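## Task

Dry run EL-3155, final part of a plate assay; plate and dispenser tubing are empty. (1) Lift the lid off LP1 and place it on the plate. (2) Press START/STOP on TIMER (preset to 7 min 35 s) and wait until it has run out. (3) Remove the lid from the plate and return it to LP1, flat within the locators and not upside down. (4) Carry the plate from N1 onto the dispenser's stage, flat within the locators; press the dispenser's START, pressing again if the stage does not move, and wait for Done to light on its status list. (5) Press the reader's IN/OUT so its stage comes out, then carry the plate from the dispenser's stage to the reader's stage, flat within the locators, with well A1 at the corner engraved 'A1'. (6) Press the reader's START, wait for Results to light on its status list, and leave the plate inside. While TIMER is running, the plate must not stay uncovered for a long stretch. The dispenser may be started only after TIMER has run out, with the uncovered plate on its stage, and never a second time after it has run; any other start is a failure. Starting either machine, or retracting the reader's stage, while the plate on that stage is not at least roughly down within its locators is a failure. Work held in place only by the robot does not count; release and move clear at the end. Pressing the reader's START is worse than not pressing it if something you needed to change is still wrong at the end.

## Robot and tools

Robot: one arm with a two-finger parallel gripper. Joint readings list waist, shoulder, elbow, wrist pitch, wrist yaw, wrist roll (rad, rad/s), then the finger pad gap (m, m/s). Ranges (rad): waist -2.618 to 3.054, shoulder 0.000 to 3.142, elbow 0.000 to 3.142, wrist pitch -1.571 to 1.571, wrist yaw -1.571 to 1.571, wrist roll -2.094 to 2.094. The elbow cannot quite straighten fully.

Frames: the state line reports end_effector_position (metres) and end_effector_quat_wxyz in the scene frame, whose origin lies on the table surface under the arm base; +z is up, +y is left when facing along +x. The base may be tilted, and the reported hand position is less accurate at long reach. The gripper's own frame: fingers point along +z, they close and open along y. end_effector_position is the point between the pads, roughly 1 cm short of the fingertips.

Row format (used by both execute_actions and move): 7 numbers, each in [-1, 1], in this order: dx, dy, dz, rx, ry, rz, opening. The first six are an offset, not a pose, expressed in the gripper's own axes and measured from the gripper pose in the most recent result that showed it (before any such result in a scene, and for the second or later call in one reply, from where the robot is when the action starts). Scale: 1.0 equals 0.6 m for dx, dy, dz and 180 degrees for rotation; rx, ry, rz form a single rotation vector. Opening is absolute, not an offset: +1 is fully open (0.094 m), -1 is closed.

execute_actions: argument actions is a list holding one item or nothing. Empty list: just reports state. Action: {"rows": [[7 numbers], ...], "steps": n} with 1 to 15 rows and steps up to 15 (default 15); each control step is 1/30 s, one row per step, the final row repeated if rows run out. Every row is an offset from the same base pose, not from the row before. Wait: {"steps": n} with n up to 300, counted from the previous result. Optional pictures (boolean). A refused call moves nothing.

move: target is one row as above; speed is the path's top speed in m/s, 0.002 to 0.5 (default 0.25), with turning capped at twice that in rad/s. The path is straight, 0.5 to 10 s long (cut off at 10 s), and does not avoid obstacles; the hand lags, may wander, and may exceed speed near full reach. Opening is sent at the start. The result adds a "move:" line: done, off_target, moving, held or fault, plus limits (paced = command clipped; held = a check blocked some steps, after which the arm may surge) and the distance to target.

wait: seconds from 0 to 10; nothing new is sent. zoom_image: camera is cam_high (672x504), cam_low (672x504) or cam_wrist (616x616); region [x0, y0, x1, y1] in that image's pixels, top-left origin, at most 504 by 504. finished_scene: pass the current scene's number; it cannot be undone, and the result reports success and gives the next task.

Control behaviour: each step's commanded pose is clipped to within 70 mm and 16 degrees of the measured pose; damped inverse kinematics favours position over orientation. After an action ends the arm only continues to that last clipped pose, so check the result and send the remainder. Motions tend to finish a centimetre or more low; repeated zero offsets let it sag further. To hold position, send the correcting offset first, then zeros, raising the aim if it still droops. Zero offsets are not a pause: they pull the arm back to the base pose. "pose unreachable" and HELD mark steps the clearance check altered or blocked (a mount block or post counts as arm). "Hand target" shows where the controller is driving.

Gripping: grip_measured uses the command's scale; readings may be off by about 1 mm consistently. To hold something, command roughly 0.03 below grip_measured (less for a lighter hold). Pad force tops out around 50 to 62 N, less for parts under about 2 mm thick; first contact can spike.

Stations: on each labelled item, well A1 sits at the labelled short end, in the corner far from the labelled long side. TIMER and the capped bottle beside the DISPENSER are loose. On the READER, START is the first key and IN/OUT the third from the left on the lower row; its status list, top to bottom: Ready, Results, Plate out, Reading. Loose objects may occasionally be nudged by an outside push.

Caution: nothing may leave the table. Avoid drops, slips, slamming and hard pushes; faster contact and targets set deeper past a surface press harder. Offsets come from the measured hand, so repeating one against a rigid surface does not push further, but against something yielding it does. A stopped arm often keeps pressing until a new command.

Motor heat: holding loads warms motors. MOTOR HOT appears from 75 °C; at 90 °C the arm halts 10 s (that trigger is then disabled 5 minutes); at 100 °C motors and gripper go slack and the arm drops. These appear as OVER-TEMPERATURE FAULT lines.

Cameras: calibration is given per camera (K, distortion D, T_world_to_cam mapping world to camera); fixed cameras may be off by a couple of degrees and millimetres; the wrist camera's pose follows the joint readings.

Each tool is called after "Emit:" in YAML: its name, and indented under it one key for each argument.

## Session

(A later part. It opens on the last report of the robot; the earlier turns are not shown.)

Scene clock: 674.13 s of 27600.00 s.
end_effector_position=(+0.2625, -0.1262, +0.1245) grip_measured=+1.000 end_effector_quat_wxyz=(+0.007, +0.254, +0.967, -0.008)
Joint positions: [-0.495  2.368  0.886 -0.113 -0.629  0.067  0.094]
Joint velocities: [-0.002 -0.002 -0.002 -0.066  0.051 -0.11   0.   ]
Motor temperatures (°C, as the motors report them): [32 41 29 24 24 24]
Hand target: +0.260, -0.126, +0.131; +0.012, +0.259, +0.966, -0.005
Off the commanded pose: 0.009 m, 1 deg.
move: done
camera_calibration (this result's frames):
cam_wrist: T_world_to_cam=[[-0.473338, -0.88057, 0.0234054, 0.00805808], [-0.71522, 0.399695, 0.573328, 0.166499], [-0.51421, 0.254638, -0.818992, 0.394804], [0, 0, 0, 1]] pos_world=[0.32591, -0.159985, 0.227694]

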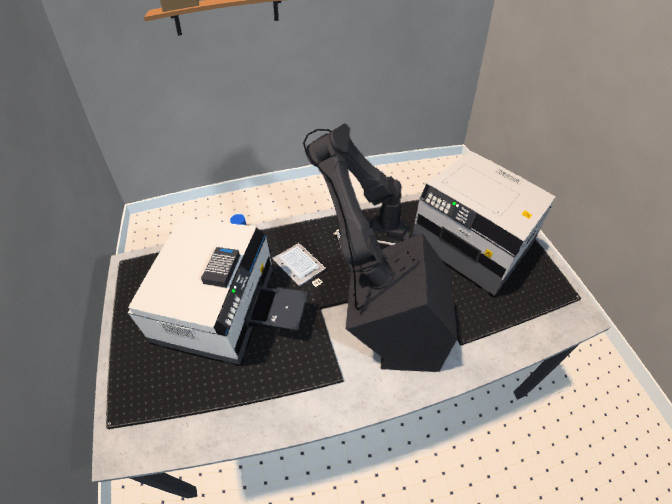

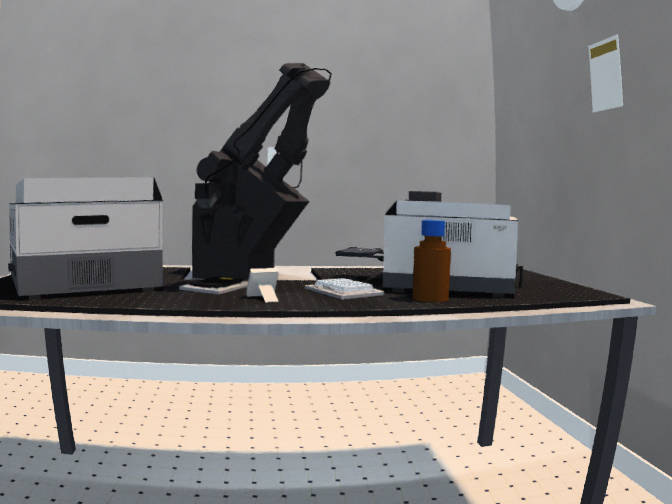

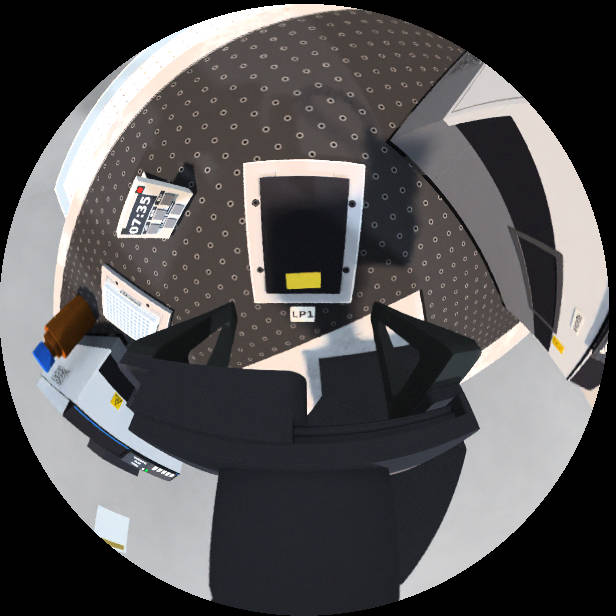

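Emit:
move:
  target: [0.11,0.495,-0.01,0,0,-0.298,1]
  speed: 0.2

Emit:
zoom_image:
  camera: "cam_wrist"
  region: [200,140,520,400]

Scene clock: 679.53 s of 27600.00 s.
end_effector_position=(+0.3349, +0.1544, +0.1127) grip_measured=+1.000 end_effector_quat_wxyz=(-0.022, -0.204, +0.979, -0.014)
Joint positions: [ 0.283  1.906  1.063 -0.326 -0.452  0.01   0.094]
Joint velocities: [-0.012  0.007 -0.012 -0.007  0.037 -0.081  0.   ]
Motor temperatures (°C, as the motors report them): [31 41 29 24 24 24]
Hand target: +0.349, +0.159, +0.122; -0.002, -0.212, +0.977, -0.017
Off the commanded pose: 0.023 m, 3 deg.
move: off_target
camera_calibration (this result's frames):
cam_wrist: T_world_to_cam=[[0.418896, -0.907579, 0.0287456, -0.00561035], [-0.71503, -0.310181, 0.626513, 0.216441], [-0.559694, -0.282998, -0.77888, 0.444615], [0, 0, 0, 1]] pos_world=[0.405961, 0.187869, 0.21086]

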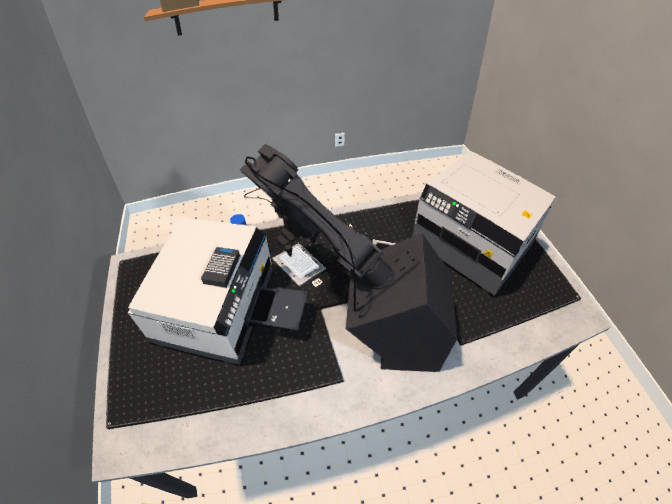

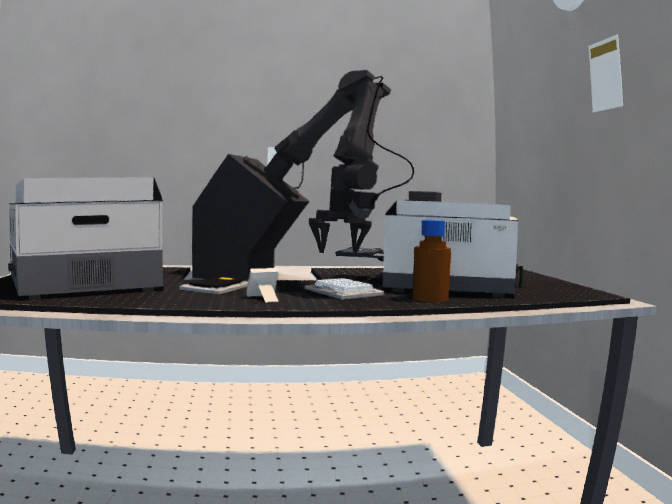

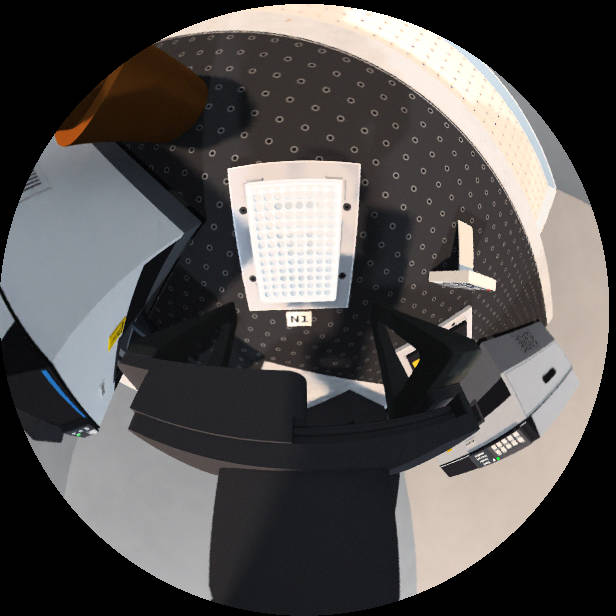

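Region (200, 140, 520, 400) of cam_wrist's 616x616 image, scaled by 1.575, with more detail than that image has; it fills the top 410 rows of this view, and the rest is white.

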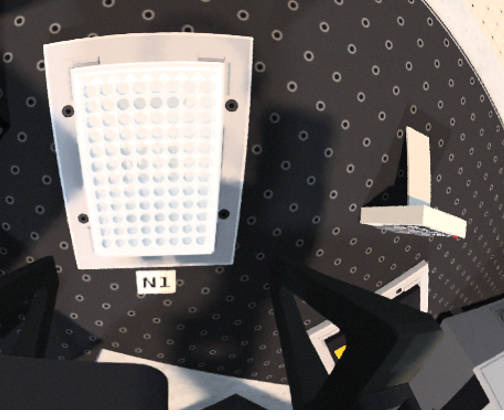

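Emit:
move:
  target: [-0.039,0.01,0.103,-0.008,-0.028,-0.003,1]
  speed: 0.06

Scene clock: 683.50 s of 27600.00 s.
end_effector_position=(+0.3379, +0.1628, +0.0490) grip_measured=+1.000 end_effector_quat_wxyz=(+0.000, -0.208, +0.978, +0.008)
Joint positions: [ 0.363  2.095  1.076 -0.054 -0.447  0.109  0.094]
Joint velocities: [-0.002 -0.012 -0.002 -0.022  0.007 -0.022  0.   ]
Motor temperatures (°C, as the motors report them): [31 42 29 24 24 24]
Hand target: +0.352, +0.166, +0.051; +0.018, -0.209, +0.978, +0.007
Off the commanded pose: 0.014 m, 2 deg.
move: off_target
camera_calibration (this result's frames):
cam_wrist: T_world_to_cam=[[0.424711, -0.905321, -0.0038208, 0.00183192], [-0.734031, -0.346818, 0.58388, 0.275599], [-0.529924, -0.245176, -0.811831, 0.384437], [0, 0, 0, 1]] pos_world=[0.405243, 0.191496, 0.151188]

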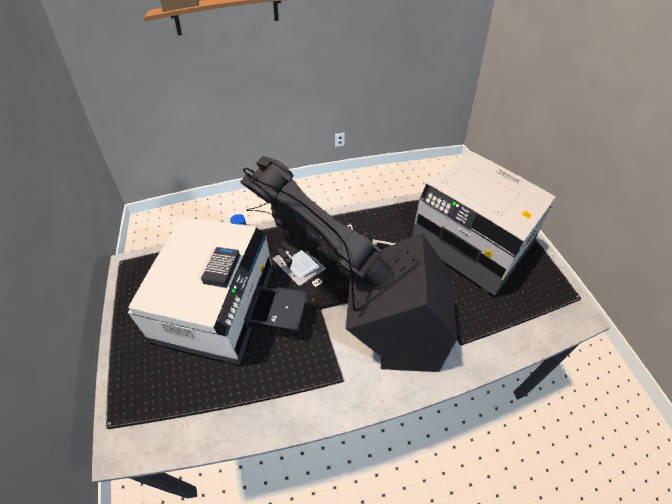

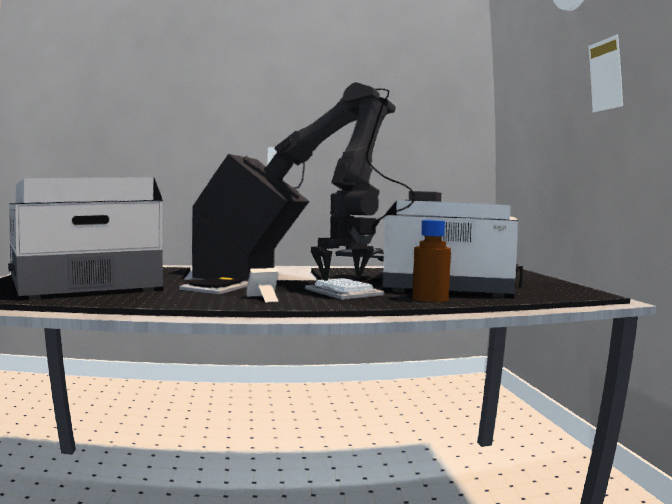

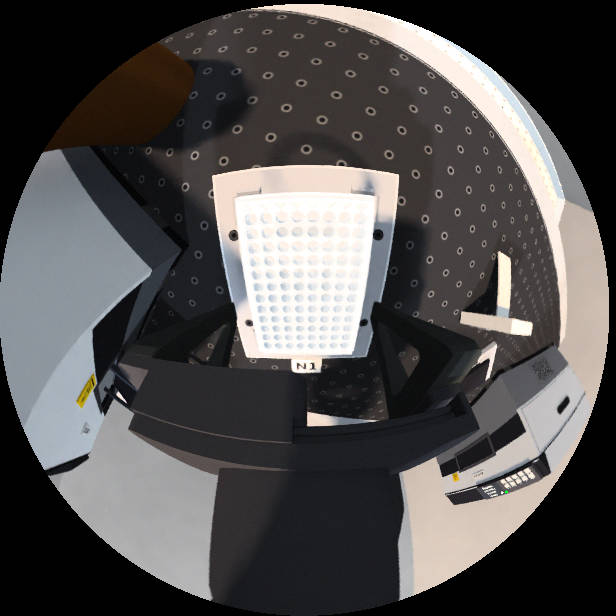

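Emit:
move:
  target: [-0.024,-0.007,0.027,0.003,-0.011,0,1]
  speed: 0.03

Emit:
execute_actions:
  actions:
    - {"steps":15}
  pictures: false

Emit:
execute_actions:
  actions:
    - {"rows":[[-0.02,-0.004,-0.002,0.003,-0.011,0,0.70]]}

Scene clock: 687.17 s of 27600.00 s.
end_effector_position=(+0.3388, +0.1612, +0.0324) grip_measured=+1.000 end_effector_quat_wxyz=(+0.001, -0.206, +0.978, +0.008)
Joint positions: [ 0.377  2.154  1.1   -0.013 -0.441  0.126  0.094]
Joint velocities: [-0.007  0.012 -0.002 -0.051  0.022  0.11   0.   ]
Motor temperatures (°C, as the motors report them): [31 42 29 24 24 24]
Hand target: +0.353, +0.165, +0.033; +0.018, -0.208, +0.978, +0.007
Off the commanded pose: 0.014 m, 2 deg.
move: off_target
camera_calibration (this result's frames):
cam_wrist: T_world_to_cam=[[0.421805, -0.906677, -0.00418396, 0.00119754], [-0.73529, -0.344765, 0.583511, 0.285472], [-0.530499, -0.243052, -0.812094, 0.370939], [0, 0, 0, 1]] pos_world=[0.406182, 0.189664, 0.134666]

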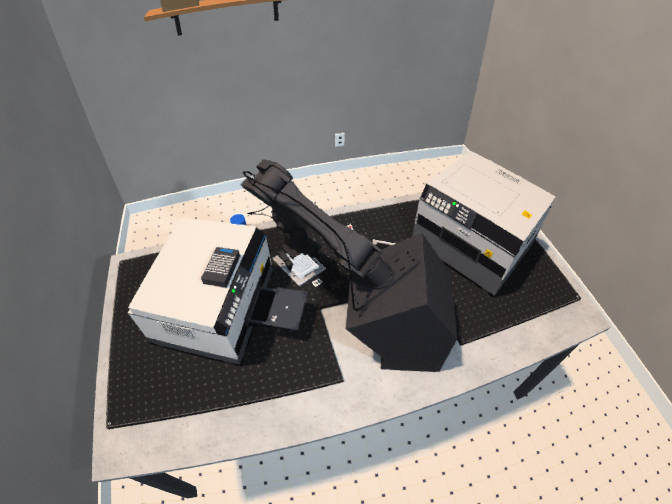

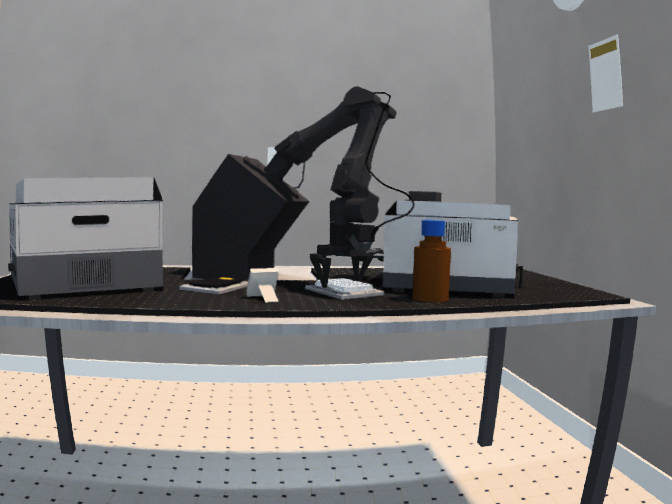

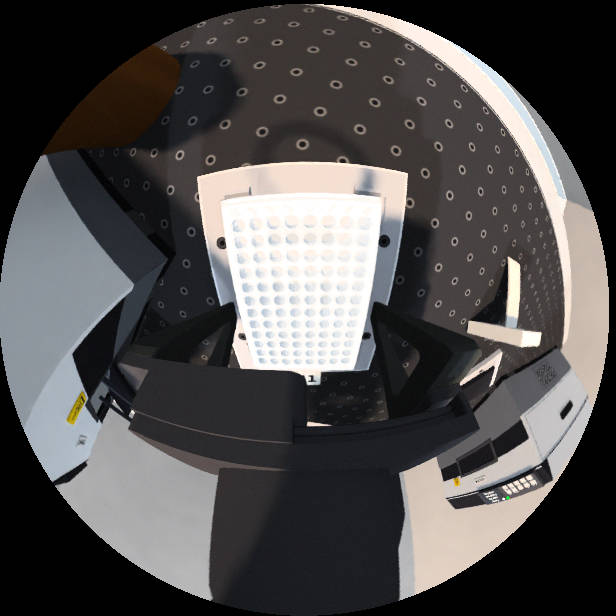

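Scene clock: 687.67 s of 27600.00 s.
end_effector_position=(+0.3388, +0.1611, +0.0323) grip_measured=+1.000 end_effector_quat_wxyz=(+0.001, -0.206, +0.979, +0.008)
Joint positions: [ 0.377  2.154  1.1   -0.013 -0.441  0.127  0.094]
Joint velocities: [-0.007  0.012 -0.012 -0.051  0.051  0.022  0.   ]
Motor temperatures (°C, as the motors report them): [31 42 29 24 24 24]
Hand target: +0.353, +0.165, +0.033; +0.018, -0.208, +0.978, +0.007
Off the commanded pose: 0.014 m, 2 deg.
Steps of this call (steps 1 to 15: nothing new was sent). Readings (end_effector_position):
1: (+0.3387, +0.1611, +0.0323)
2: (+0.3387, +0.1611, +0.0323)
4: (+0.3388, +0.1611, +0.0323)
8: (+0.3388, +0.1611, +0.0323)
15: the state above

Scene clock: 688.17 s of 27600.00 s.
end_effector_position=(+0.3396, +0.1615, +0.0323) grip_measured=+0.737 end_effector_quat_wxyz=(+0.002, -0.205, +0.979, +0.009)
Joint positions: [ 0.377  2.154  1.1   -0.009 -0.44   0.131  0.082]
Joint velocities: [ 0.012  0.012 -0.007  0.081 -0.11   0.022 -0.001]
Motor temperatures (°C, as the motors report them): [31 42 29 24 24 24]
Hand target: +0.351, +0.164, +0.034; +0.018, -0.206, +0.978, +0.007
Off the commanded pose: 0.011 m, 2 deg.
Steps of this call (steps 1 to 15: all 15 steps of this action). Readings (end_effector_position):
1: (+0.3390, +0.1612, +0.0323)
2: (+0.3393, +0.1613, +0.0323)
4: (+0.3396, +0.1615, +0.0323)
8: (+0.3396, +0.1615, +0.0323)
15: the state above
camera_calibration (this result's frames):
cam_wrist: T_world_to_cam=[[0.419434, -0.907778, -0.00381641, 0.00207582], [-0.738117, -0.343485, 0.58069, 0.287066], [-0.528448, -0.240744, -0.814116, 0.370352], [0, 0, 0, 1]] pos_world=[0.40673, 0.189648, 0.134821]

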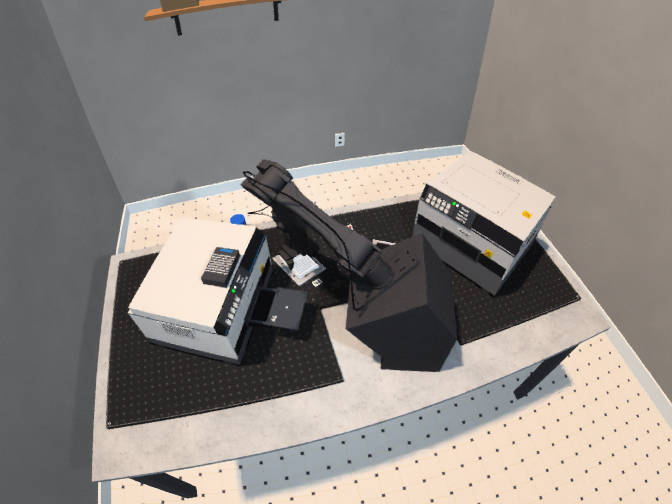

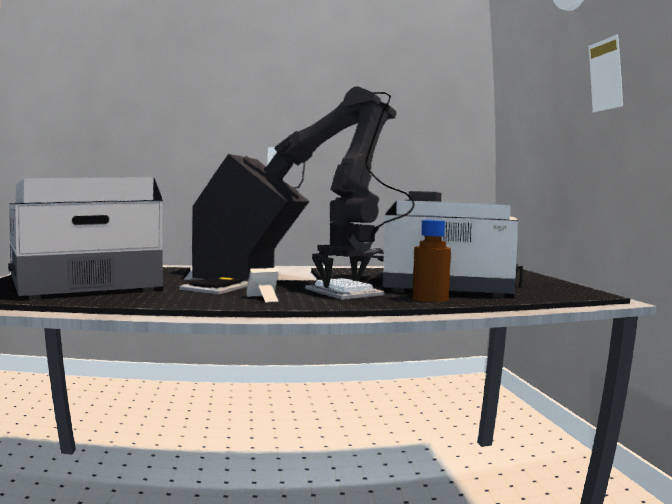

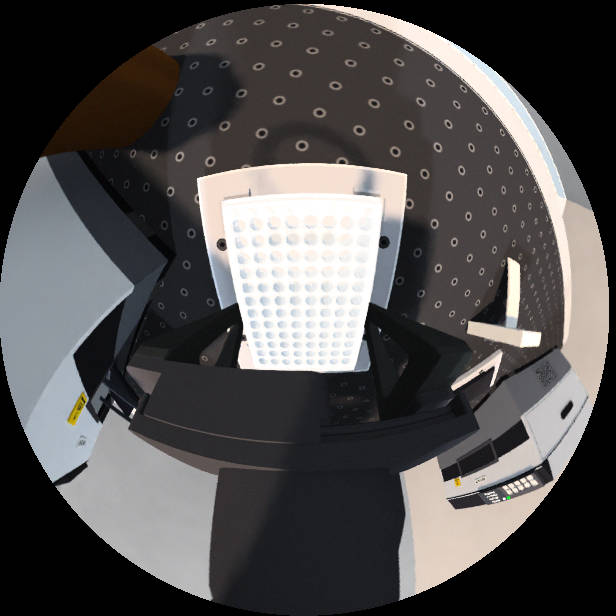

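Emit:
move:
  target: [0,0,-0.21,0,-0.003,0,0.7]
  speed: 0.08

Emit:
move:
  target: [0.28,0.288,-0.005,0,0,0.275,0.7]
  speed: 0.12

Scene clock: 692.60 s of 27600.00 s.
end_effector_position=(+0.3380, +0.1627, +0.1499) grip_measured=+0.737 end_effector_quat_wxyz=(+0.002, -0.207, +0.978, +0.009)
Joint positions: [ 0.232  1.78   1.023 -0.373 -0.507 -0.019  0.082]
Joint velocities: [-0.002 -0.002 -0.007 -0.037  0.007  0.051 -0.001]
Motor temperatures (°C, as the motors report them): [30 42 29 24 24 24]
Hand target: +0.339, +0.160, +0.157; +0.008, -0.204, +0.979, +0.011
Off the commanded pose: 0.009 m, 1 deg.
move: done
camera_calibration (this result's frames):
cam_wrist: T_world_to_cam=[[0.423358, -0.905952, -0.00433152, 0.00274127], [-0.736182, -0.346802, 0.581175, 0.217782], [-0.528019, -0.242856, -0.813767, 0.465652], [0, 0, 0, 1]] pos_world=[0.40504, 0.191097, 0.252375]

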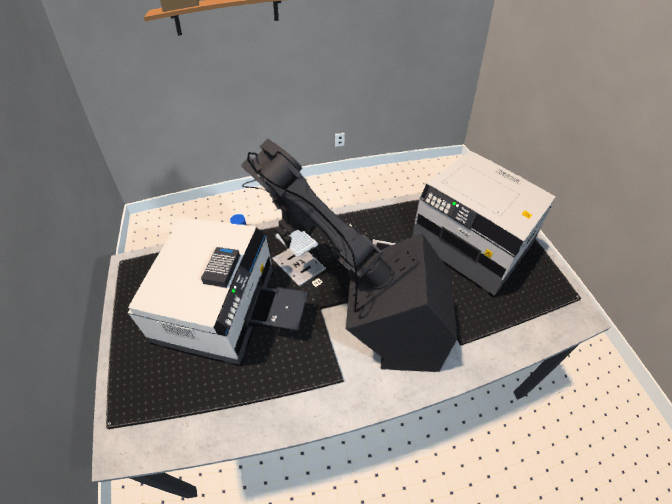

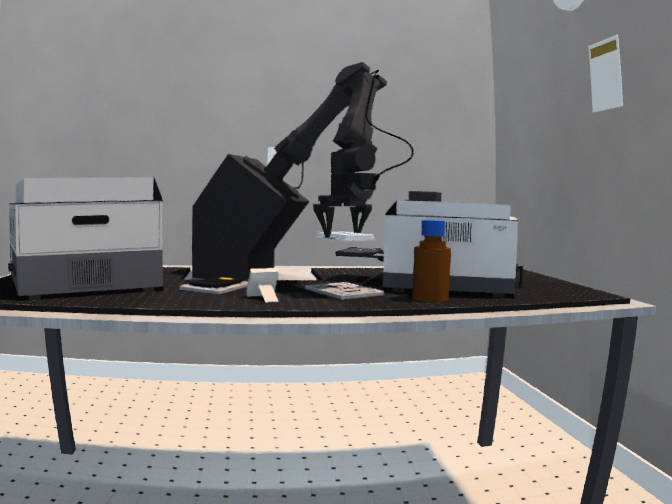

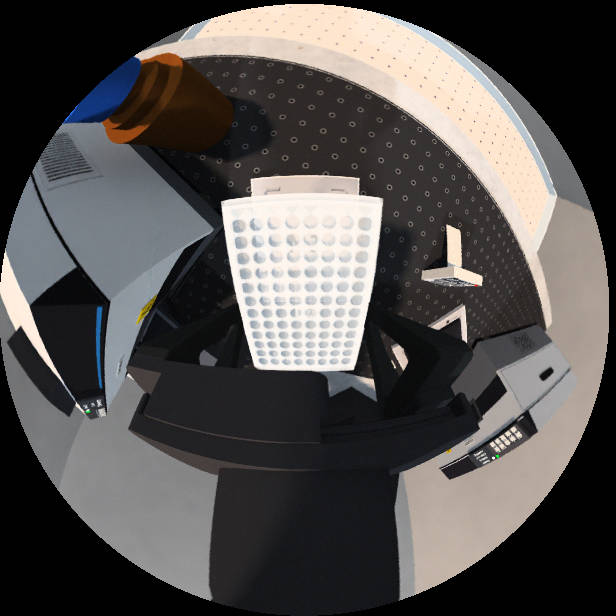

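Scene clock: 696.77 s of 27600.00 s.
end_effector_position=(+0.1151, +0.2514, +0.1490) grip_measured=+0.737 end_effector_quat_wxyz=(-0.008, +0.215, +0.977, -0.001)
Joint positions: [ 1.055  1.278  0.519 -0.175 -0.064  1.556  0.082]
Joint velocities: [-0.017  0.012 -0.012  0.066 -0.022  0.051 -0.   ]
Motor temperatures (°C, as the motors report them): [30 42 29 24 24 24]
Hand target: +0.116, +0.249, +0.151; +0.002, +0.217, +0.976, +0.002
Off the commanded pose: 0.006 m, 1 deg.
move: done
camera_calibration (this result's frames):
cam_wrist: T_world_to_cam=[[-0.401417, -0.91575, 0.0163174, 0.271775], [-0.72903, 0.330252, 0.599541, -0.0887681], [-0.554418, 0.22877, -0.800178, 0.251165], [0, 0, 0, 1]] pos_world=[0.183631, 0.220735, 0.249762]

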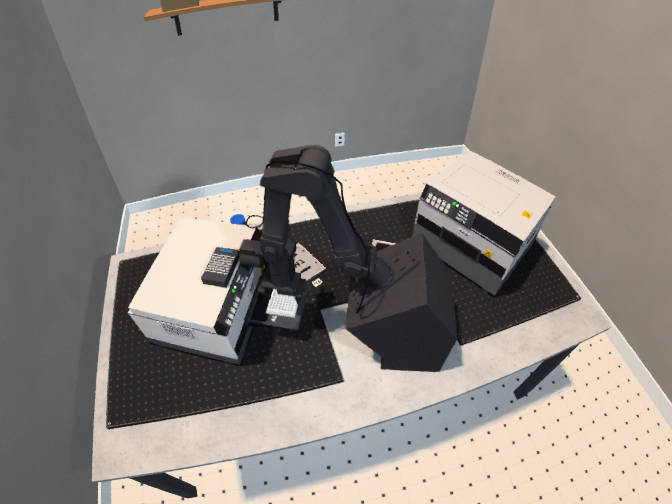

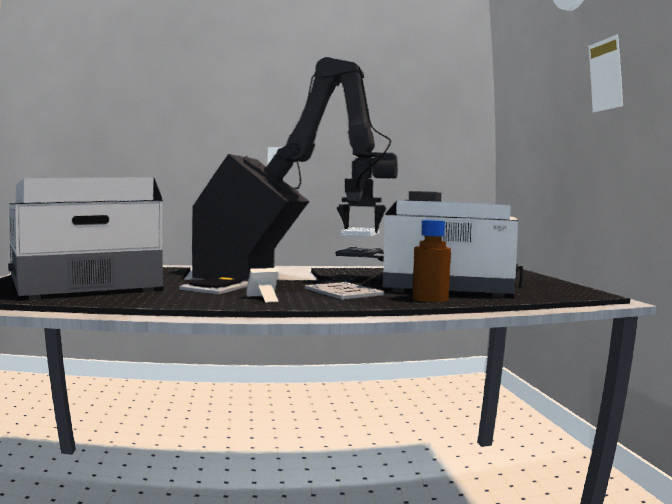

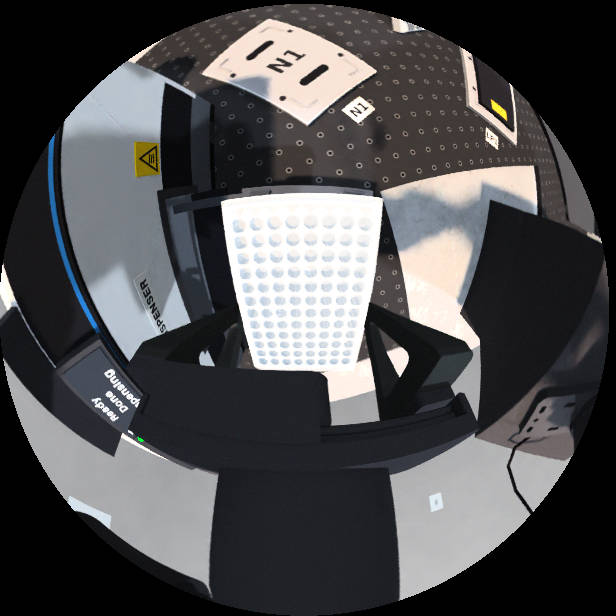

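Emit:
zoom_image:
  camera: "cam_wrist"
  region: [430,30,550,160]

Emit:
move:
  target: [0.002,0.012,0.058,-0.009,-0.01,0.003,0.7]
  speed: 0.04

Emit:
zoom_image:
  camera: "cam_wrist"
  region: [180,150,430,380]

Region (430, 30, 550, 160) of cam_wrist's 616x616 image, scaled by 3.877, with more detail than that image has; it fills the left 465 columns of this view, and the rest is white.

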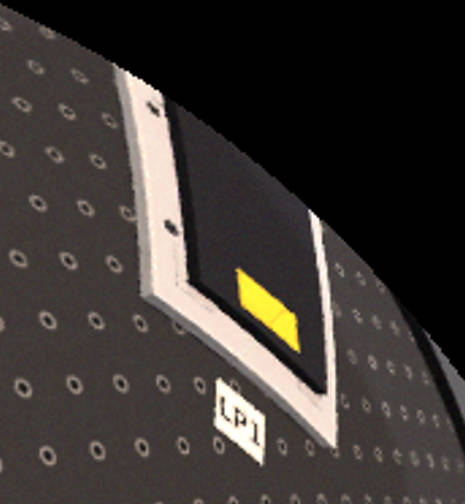

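Scene clock: 700.77 s of 27600.00 s.
end_effector_position=(+0.1152, +0.2589, +0.1159) grip_measured=+0.737 end_effector_quat_wxyz=(+0.002, +0.219, +0.976, +0.011)
Joint positions: [ 1.087  1.45   0.519  0.025 -0.03   1.59   0.082]
Joint velocities: [-0.002 -0.007 -0.002  0.022 -0.066 -0.037 -0.001]
Motor temperatures (°C, as the motors report them): [30 42 29 24 24 24]
Hand target: +0.117, +0.259, +0.115; +0.011, +0.219, +0.976, +0.010
Off the commanded pose: 0.002 m, 1 deg.
move: done
camera_calibration (this result's frames):
cam_wrist: T_world_to_cam=[[-0.408328, -0.912776, -0.0103575, 0.282327], [-0.741111, 0.324867, 0.58755, -0.0670914], [-0.532937, 0.24759, -0.809121, 0.216753], [0, 0, 0, 1]] pos_world=[0.181076, 0.225832, 0.217723]

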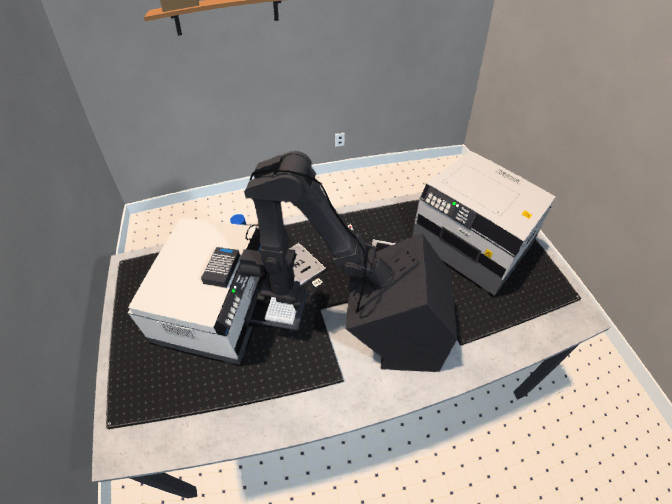

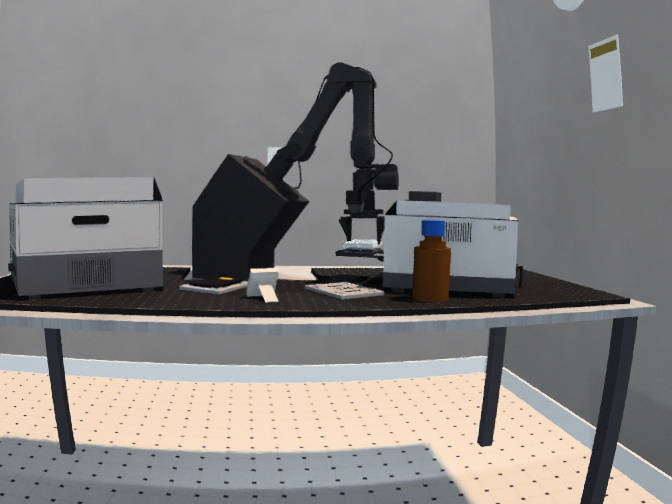

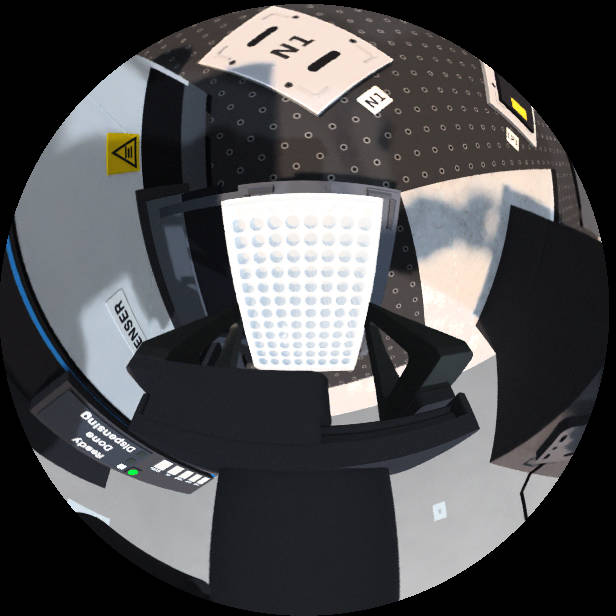

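Region (180, 150, 430, 380) of cam_wrist's 616x616 image, scaled by 2.016, with more detail than that image has; it fills the top 464 rows of this view, and the rest is white.

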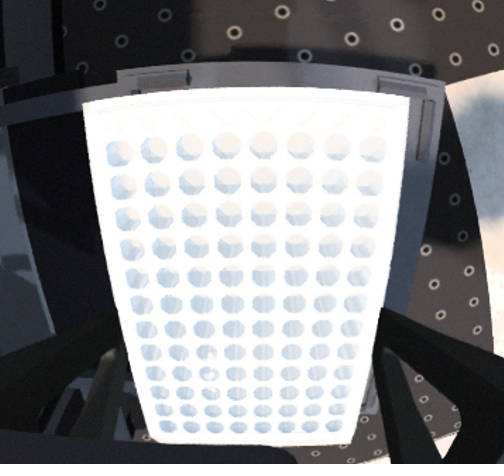

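Emit:
move:
  target: [-0.002,-0.016,0.008,0.003,-0.005,0,0.7]
  speed: 0.02

Emit:
zoom_image:
  camera: "cam_wrist"
  region: [180,150,430,380]

Scene clock: 703.90 s of 27600.00 s.
end_effector_position=(+0.1169, +0.2622, +0.1140) grip_measured=+0.737 end_effector_quat_wxyz=(+0.004, +0.218, +0.976, +0.019)
Joint positions: [ 1.087  1.46   0.519  0.051 -0.03   1.59   0.082]
Joint velocities: [-0.007  0.022  0.002  0.022 -0.037 -0.066  0.   ]
Motor temperatures (°C, as the motors report them): [29 41 29 24 24 24]
Hand target: +0.112, +0.250, +0.111; +0.009, +0.218, +0.976, +0.004
Off the commanded pose: 0.014 m, 2 deg.
move: off_target
camera_calibration (this result's frames):
cam_wrist: T_world_to_cam=[[-0.407788, -0.912707, -0.0259879, 0.287717], [-0.745223, 0.316243, 0.587055, -0.0630797], [-0.52759, 0.258761, -0.80913, 0.211748], [0, 0, 0, 1]] pos_world=[0.182035, 0.227758, 0.21584]

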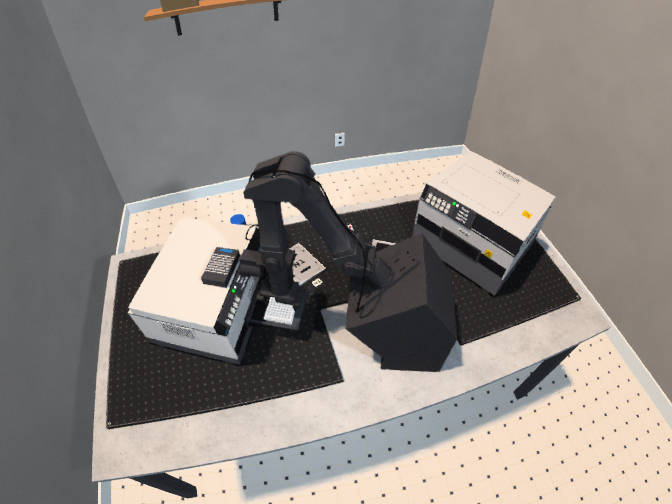

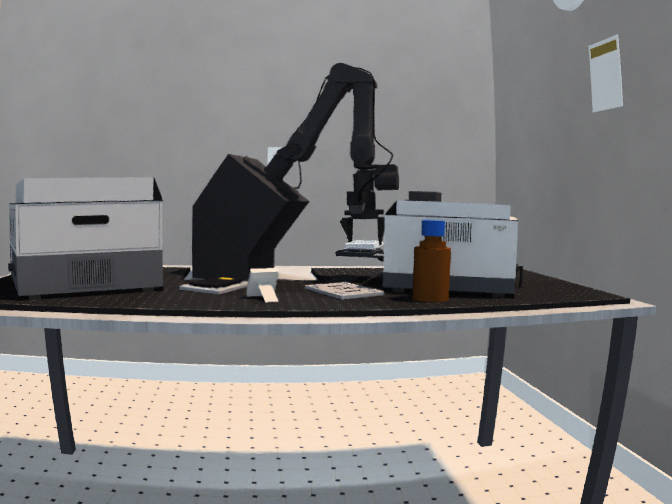

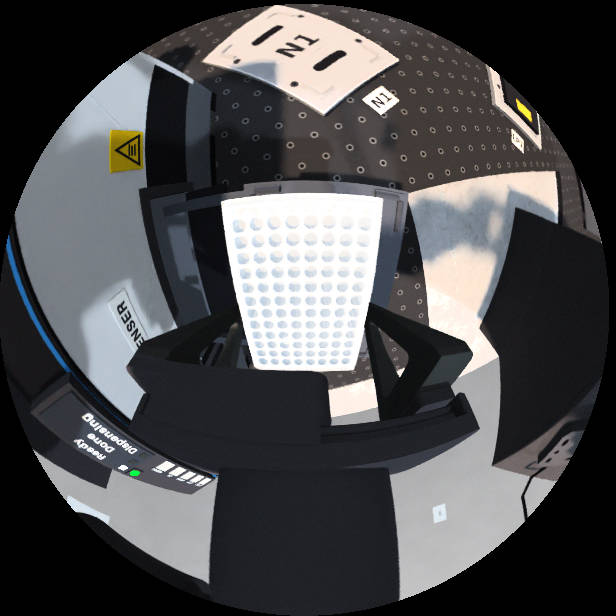

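Region (180, 150, 430, 380) of cam_wrist's 616x616 image, scaled by 2.016, with more detail than that image has; it fills the top 464 rows of this view, and the rest is white.

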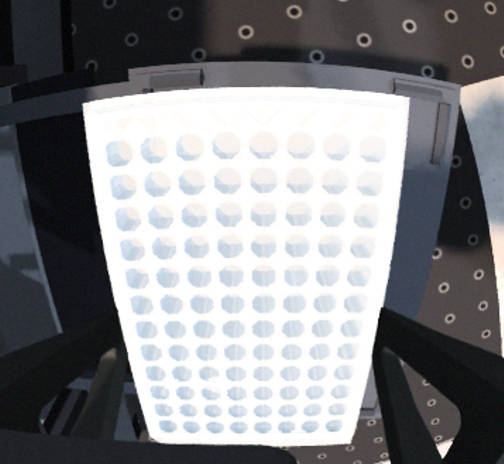

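Elbow stuck; aim with a lag allowance.

Emit:
execute_actions:
  actions:
    - {"rows":[[-0.002,-0.028,0.003,0.012,-0.005,0,0.7],[-0.002,-0.032,0.003,0.014,-0.005,0,0.7],[-0.002,-0.036,0.003,0.016,-0.005,0,0.7]]}

Emit:
zoom_image:
  camera: "cam_wrist"
  region: [180,150,430,380]

Scene clock: 707.43 s of 27600.00 s.
end_effector_position=(+0.1128, +0.2531, +0.1129) grip_measured=+0.737 end_effector_quat_wxyz=(+0.002, +0.219, +0.976, +0.008)
Joint positions: [ 1.087  1.46   0.5    0.047 -0.03   1.59   0.082]
Joint velocities: [ 0.007 -0.027  0.002  0.022  0.037 -0.022 -0.   ]
Motor temperatures (°C, as the motors report them): [29 40 29 24 24 24]
Hand target: +0.109, +0.242, +0.111; +0.006, +0.218, +0.976, -0.008
Off the commanded pose: 0.012 m, 2 deg.
Steps of this call (steps 1 to 91: nothing new was sent; steps 92 to 106: all 15 steps of this action). Readings (end_effector_position):
92: (+0.1171, +0.2628, +0.1141)
93: (+0.1168, +0.2621, +0.1140)
95: (+0.1157, +0.2595, +0.1136)
99: (+0.1131, +0.2537, +0.1129)
106: the state above
camera_calibration (this result's frames):
cam_wrist: T_world_to_cam=[[-0.408518, -0.91274, -0.00425654, 0.275417], [-0.739785, 0.328369, 0.587274, -0.0662556], [-0.534631, 0.243061, -0.809377, 0.215838], [0, 0, 0, 1]] pos_world=[0.178892, 0.220679, 0.214777]

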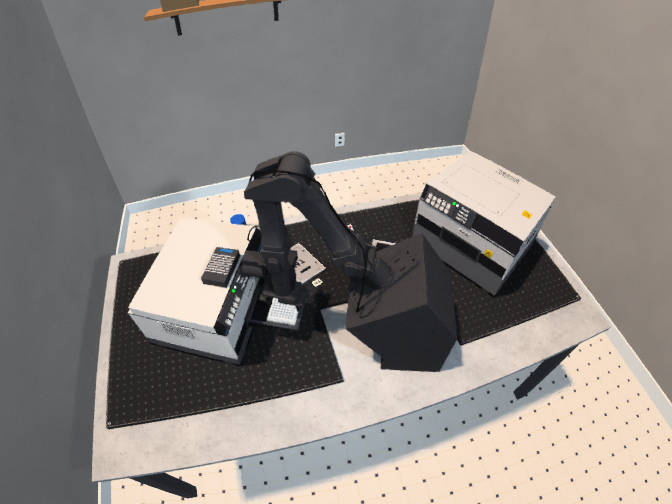

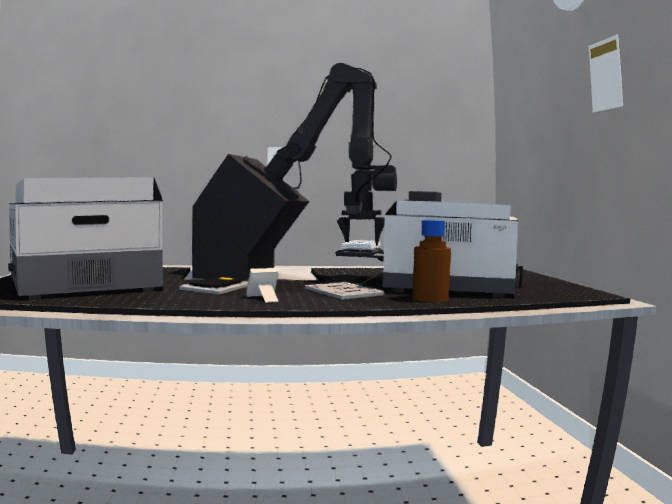

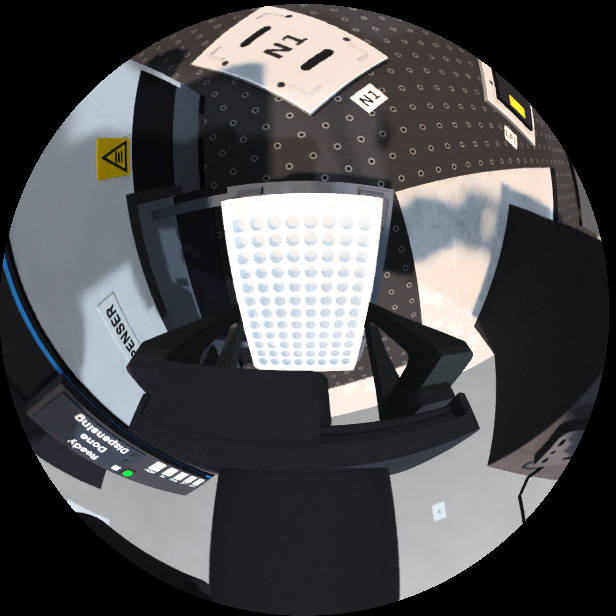

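Region (180, 150, 430, 380) of cam_wrist's 616x616 image, scaled by 2.016, with more detail than that image has; it fills the top 464 rows of this view, and the rest is white.

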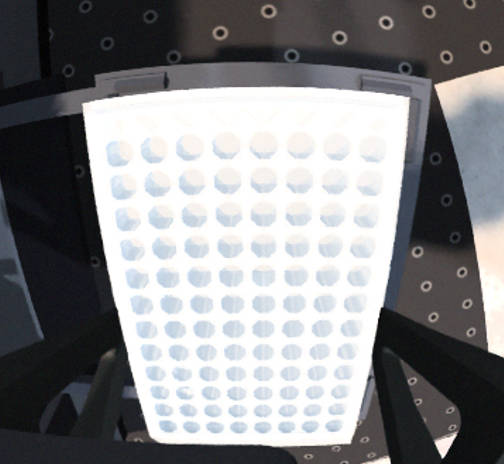

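Emit:
execute_actions:
  actions:
    - {"rows":[[-0.002,-0.021,0.006,0.010,-0.005,0,0.7],[-0.002,-0.022,0.009,0.010,-0.005,0,0.7],[-0.002,-0.023,0.012,0.010,-0.005,0,0.7]]}

Emit:
zoom_image:
  camera: "cam_wrist"
  region: [180,150,430,380]

Scene clock: 710.77 s of 27600.00 s.
end_effector_position=(+0.1116, +0.2499, +0.1078) grip_measured=+0.737 end_effector_quat_wxyz=(+0.001, +0.219, +0.976, +0.002)
Joint positions: [ 1.087  1.488  0.5    0.063 -0.03   1.59   0.082]
Joint velocities: [-0.007 -0.012  0.002 -0.022  0.051 -0.051  0.001]
Motor temperatures (°C, as the motors report them): [29 40 29 24 24 24]
Hand target: +0.108, +0.240, +0.106; +0.006, +0.219, +0.976, -0.009
Off the commanded pose: 0.011 m, 1 deg.
Steps of this call (steps 1 to 85: nothing new was sent; steps 86 to 100: all 15 steps of this action). Readings (end_effector_position):
86: (+0.1128, +0.2531, +0.1129)
87: (+0.1128, +0.2530, +0.1126)
89: (+0.1124, +0.2520, +0.1106)
93: (+0.1110, +0.2487, +0.1078)
100: the state above
camera_calibration (this result's frames):
cam_wrist: T_world_to_cam=[[-0.408824, -0.912585, 0.00718249, 0.270718], [-0.73692, 0.334751, 0.587274, -0.0650447], [-0.538342, 0.234799, -0.809356, 0.214262], [0, 0, 0, 1]] pos_world=[0.17809, 0.218518, 0.209669]

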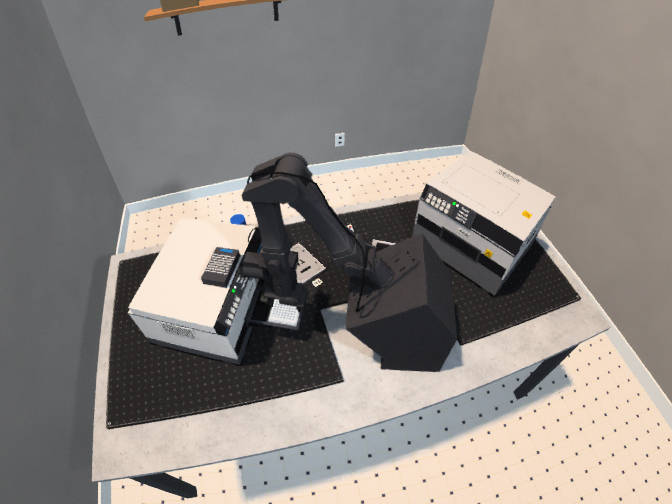

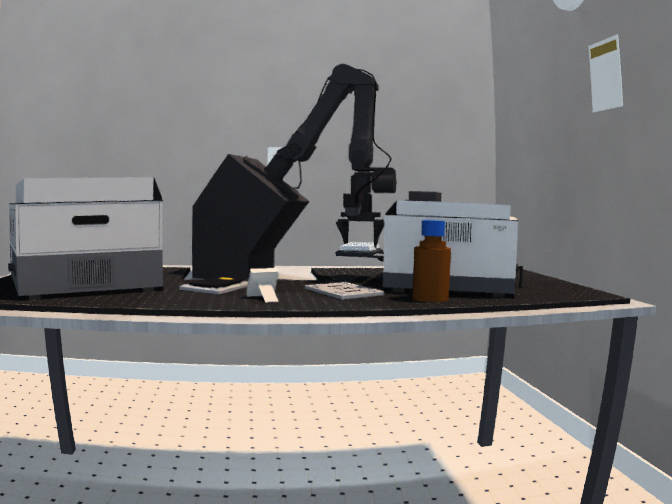

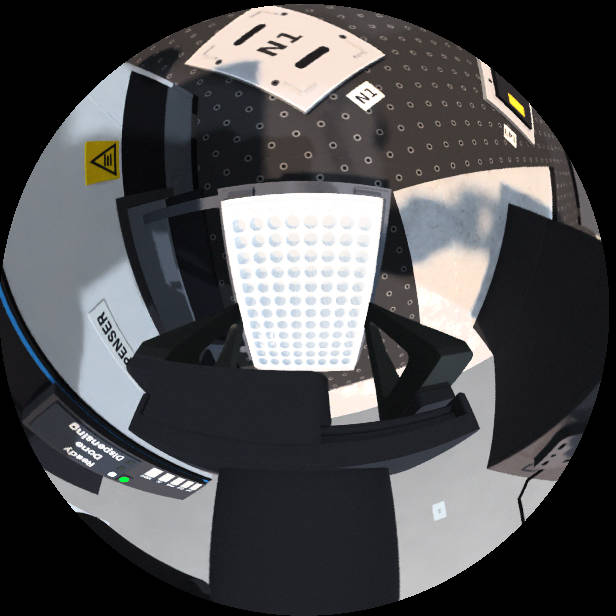

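Region (180, 150, 430, 380) of cam_wrist's 616x616 image, scaled by 2.016, with more detail than that image has; it fills the top 464 rows of this view, and the rest is white.

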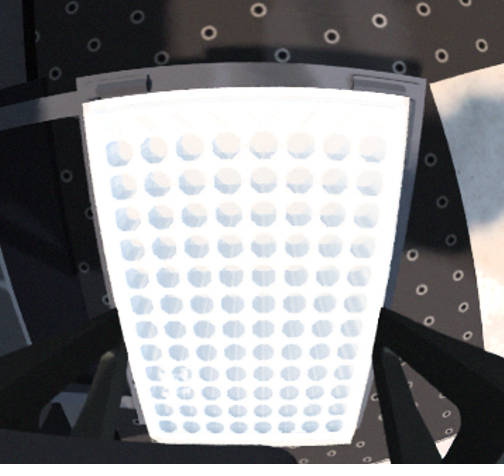

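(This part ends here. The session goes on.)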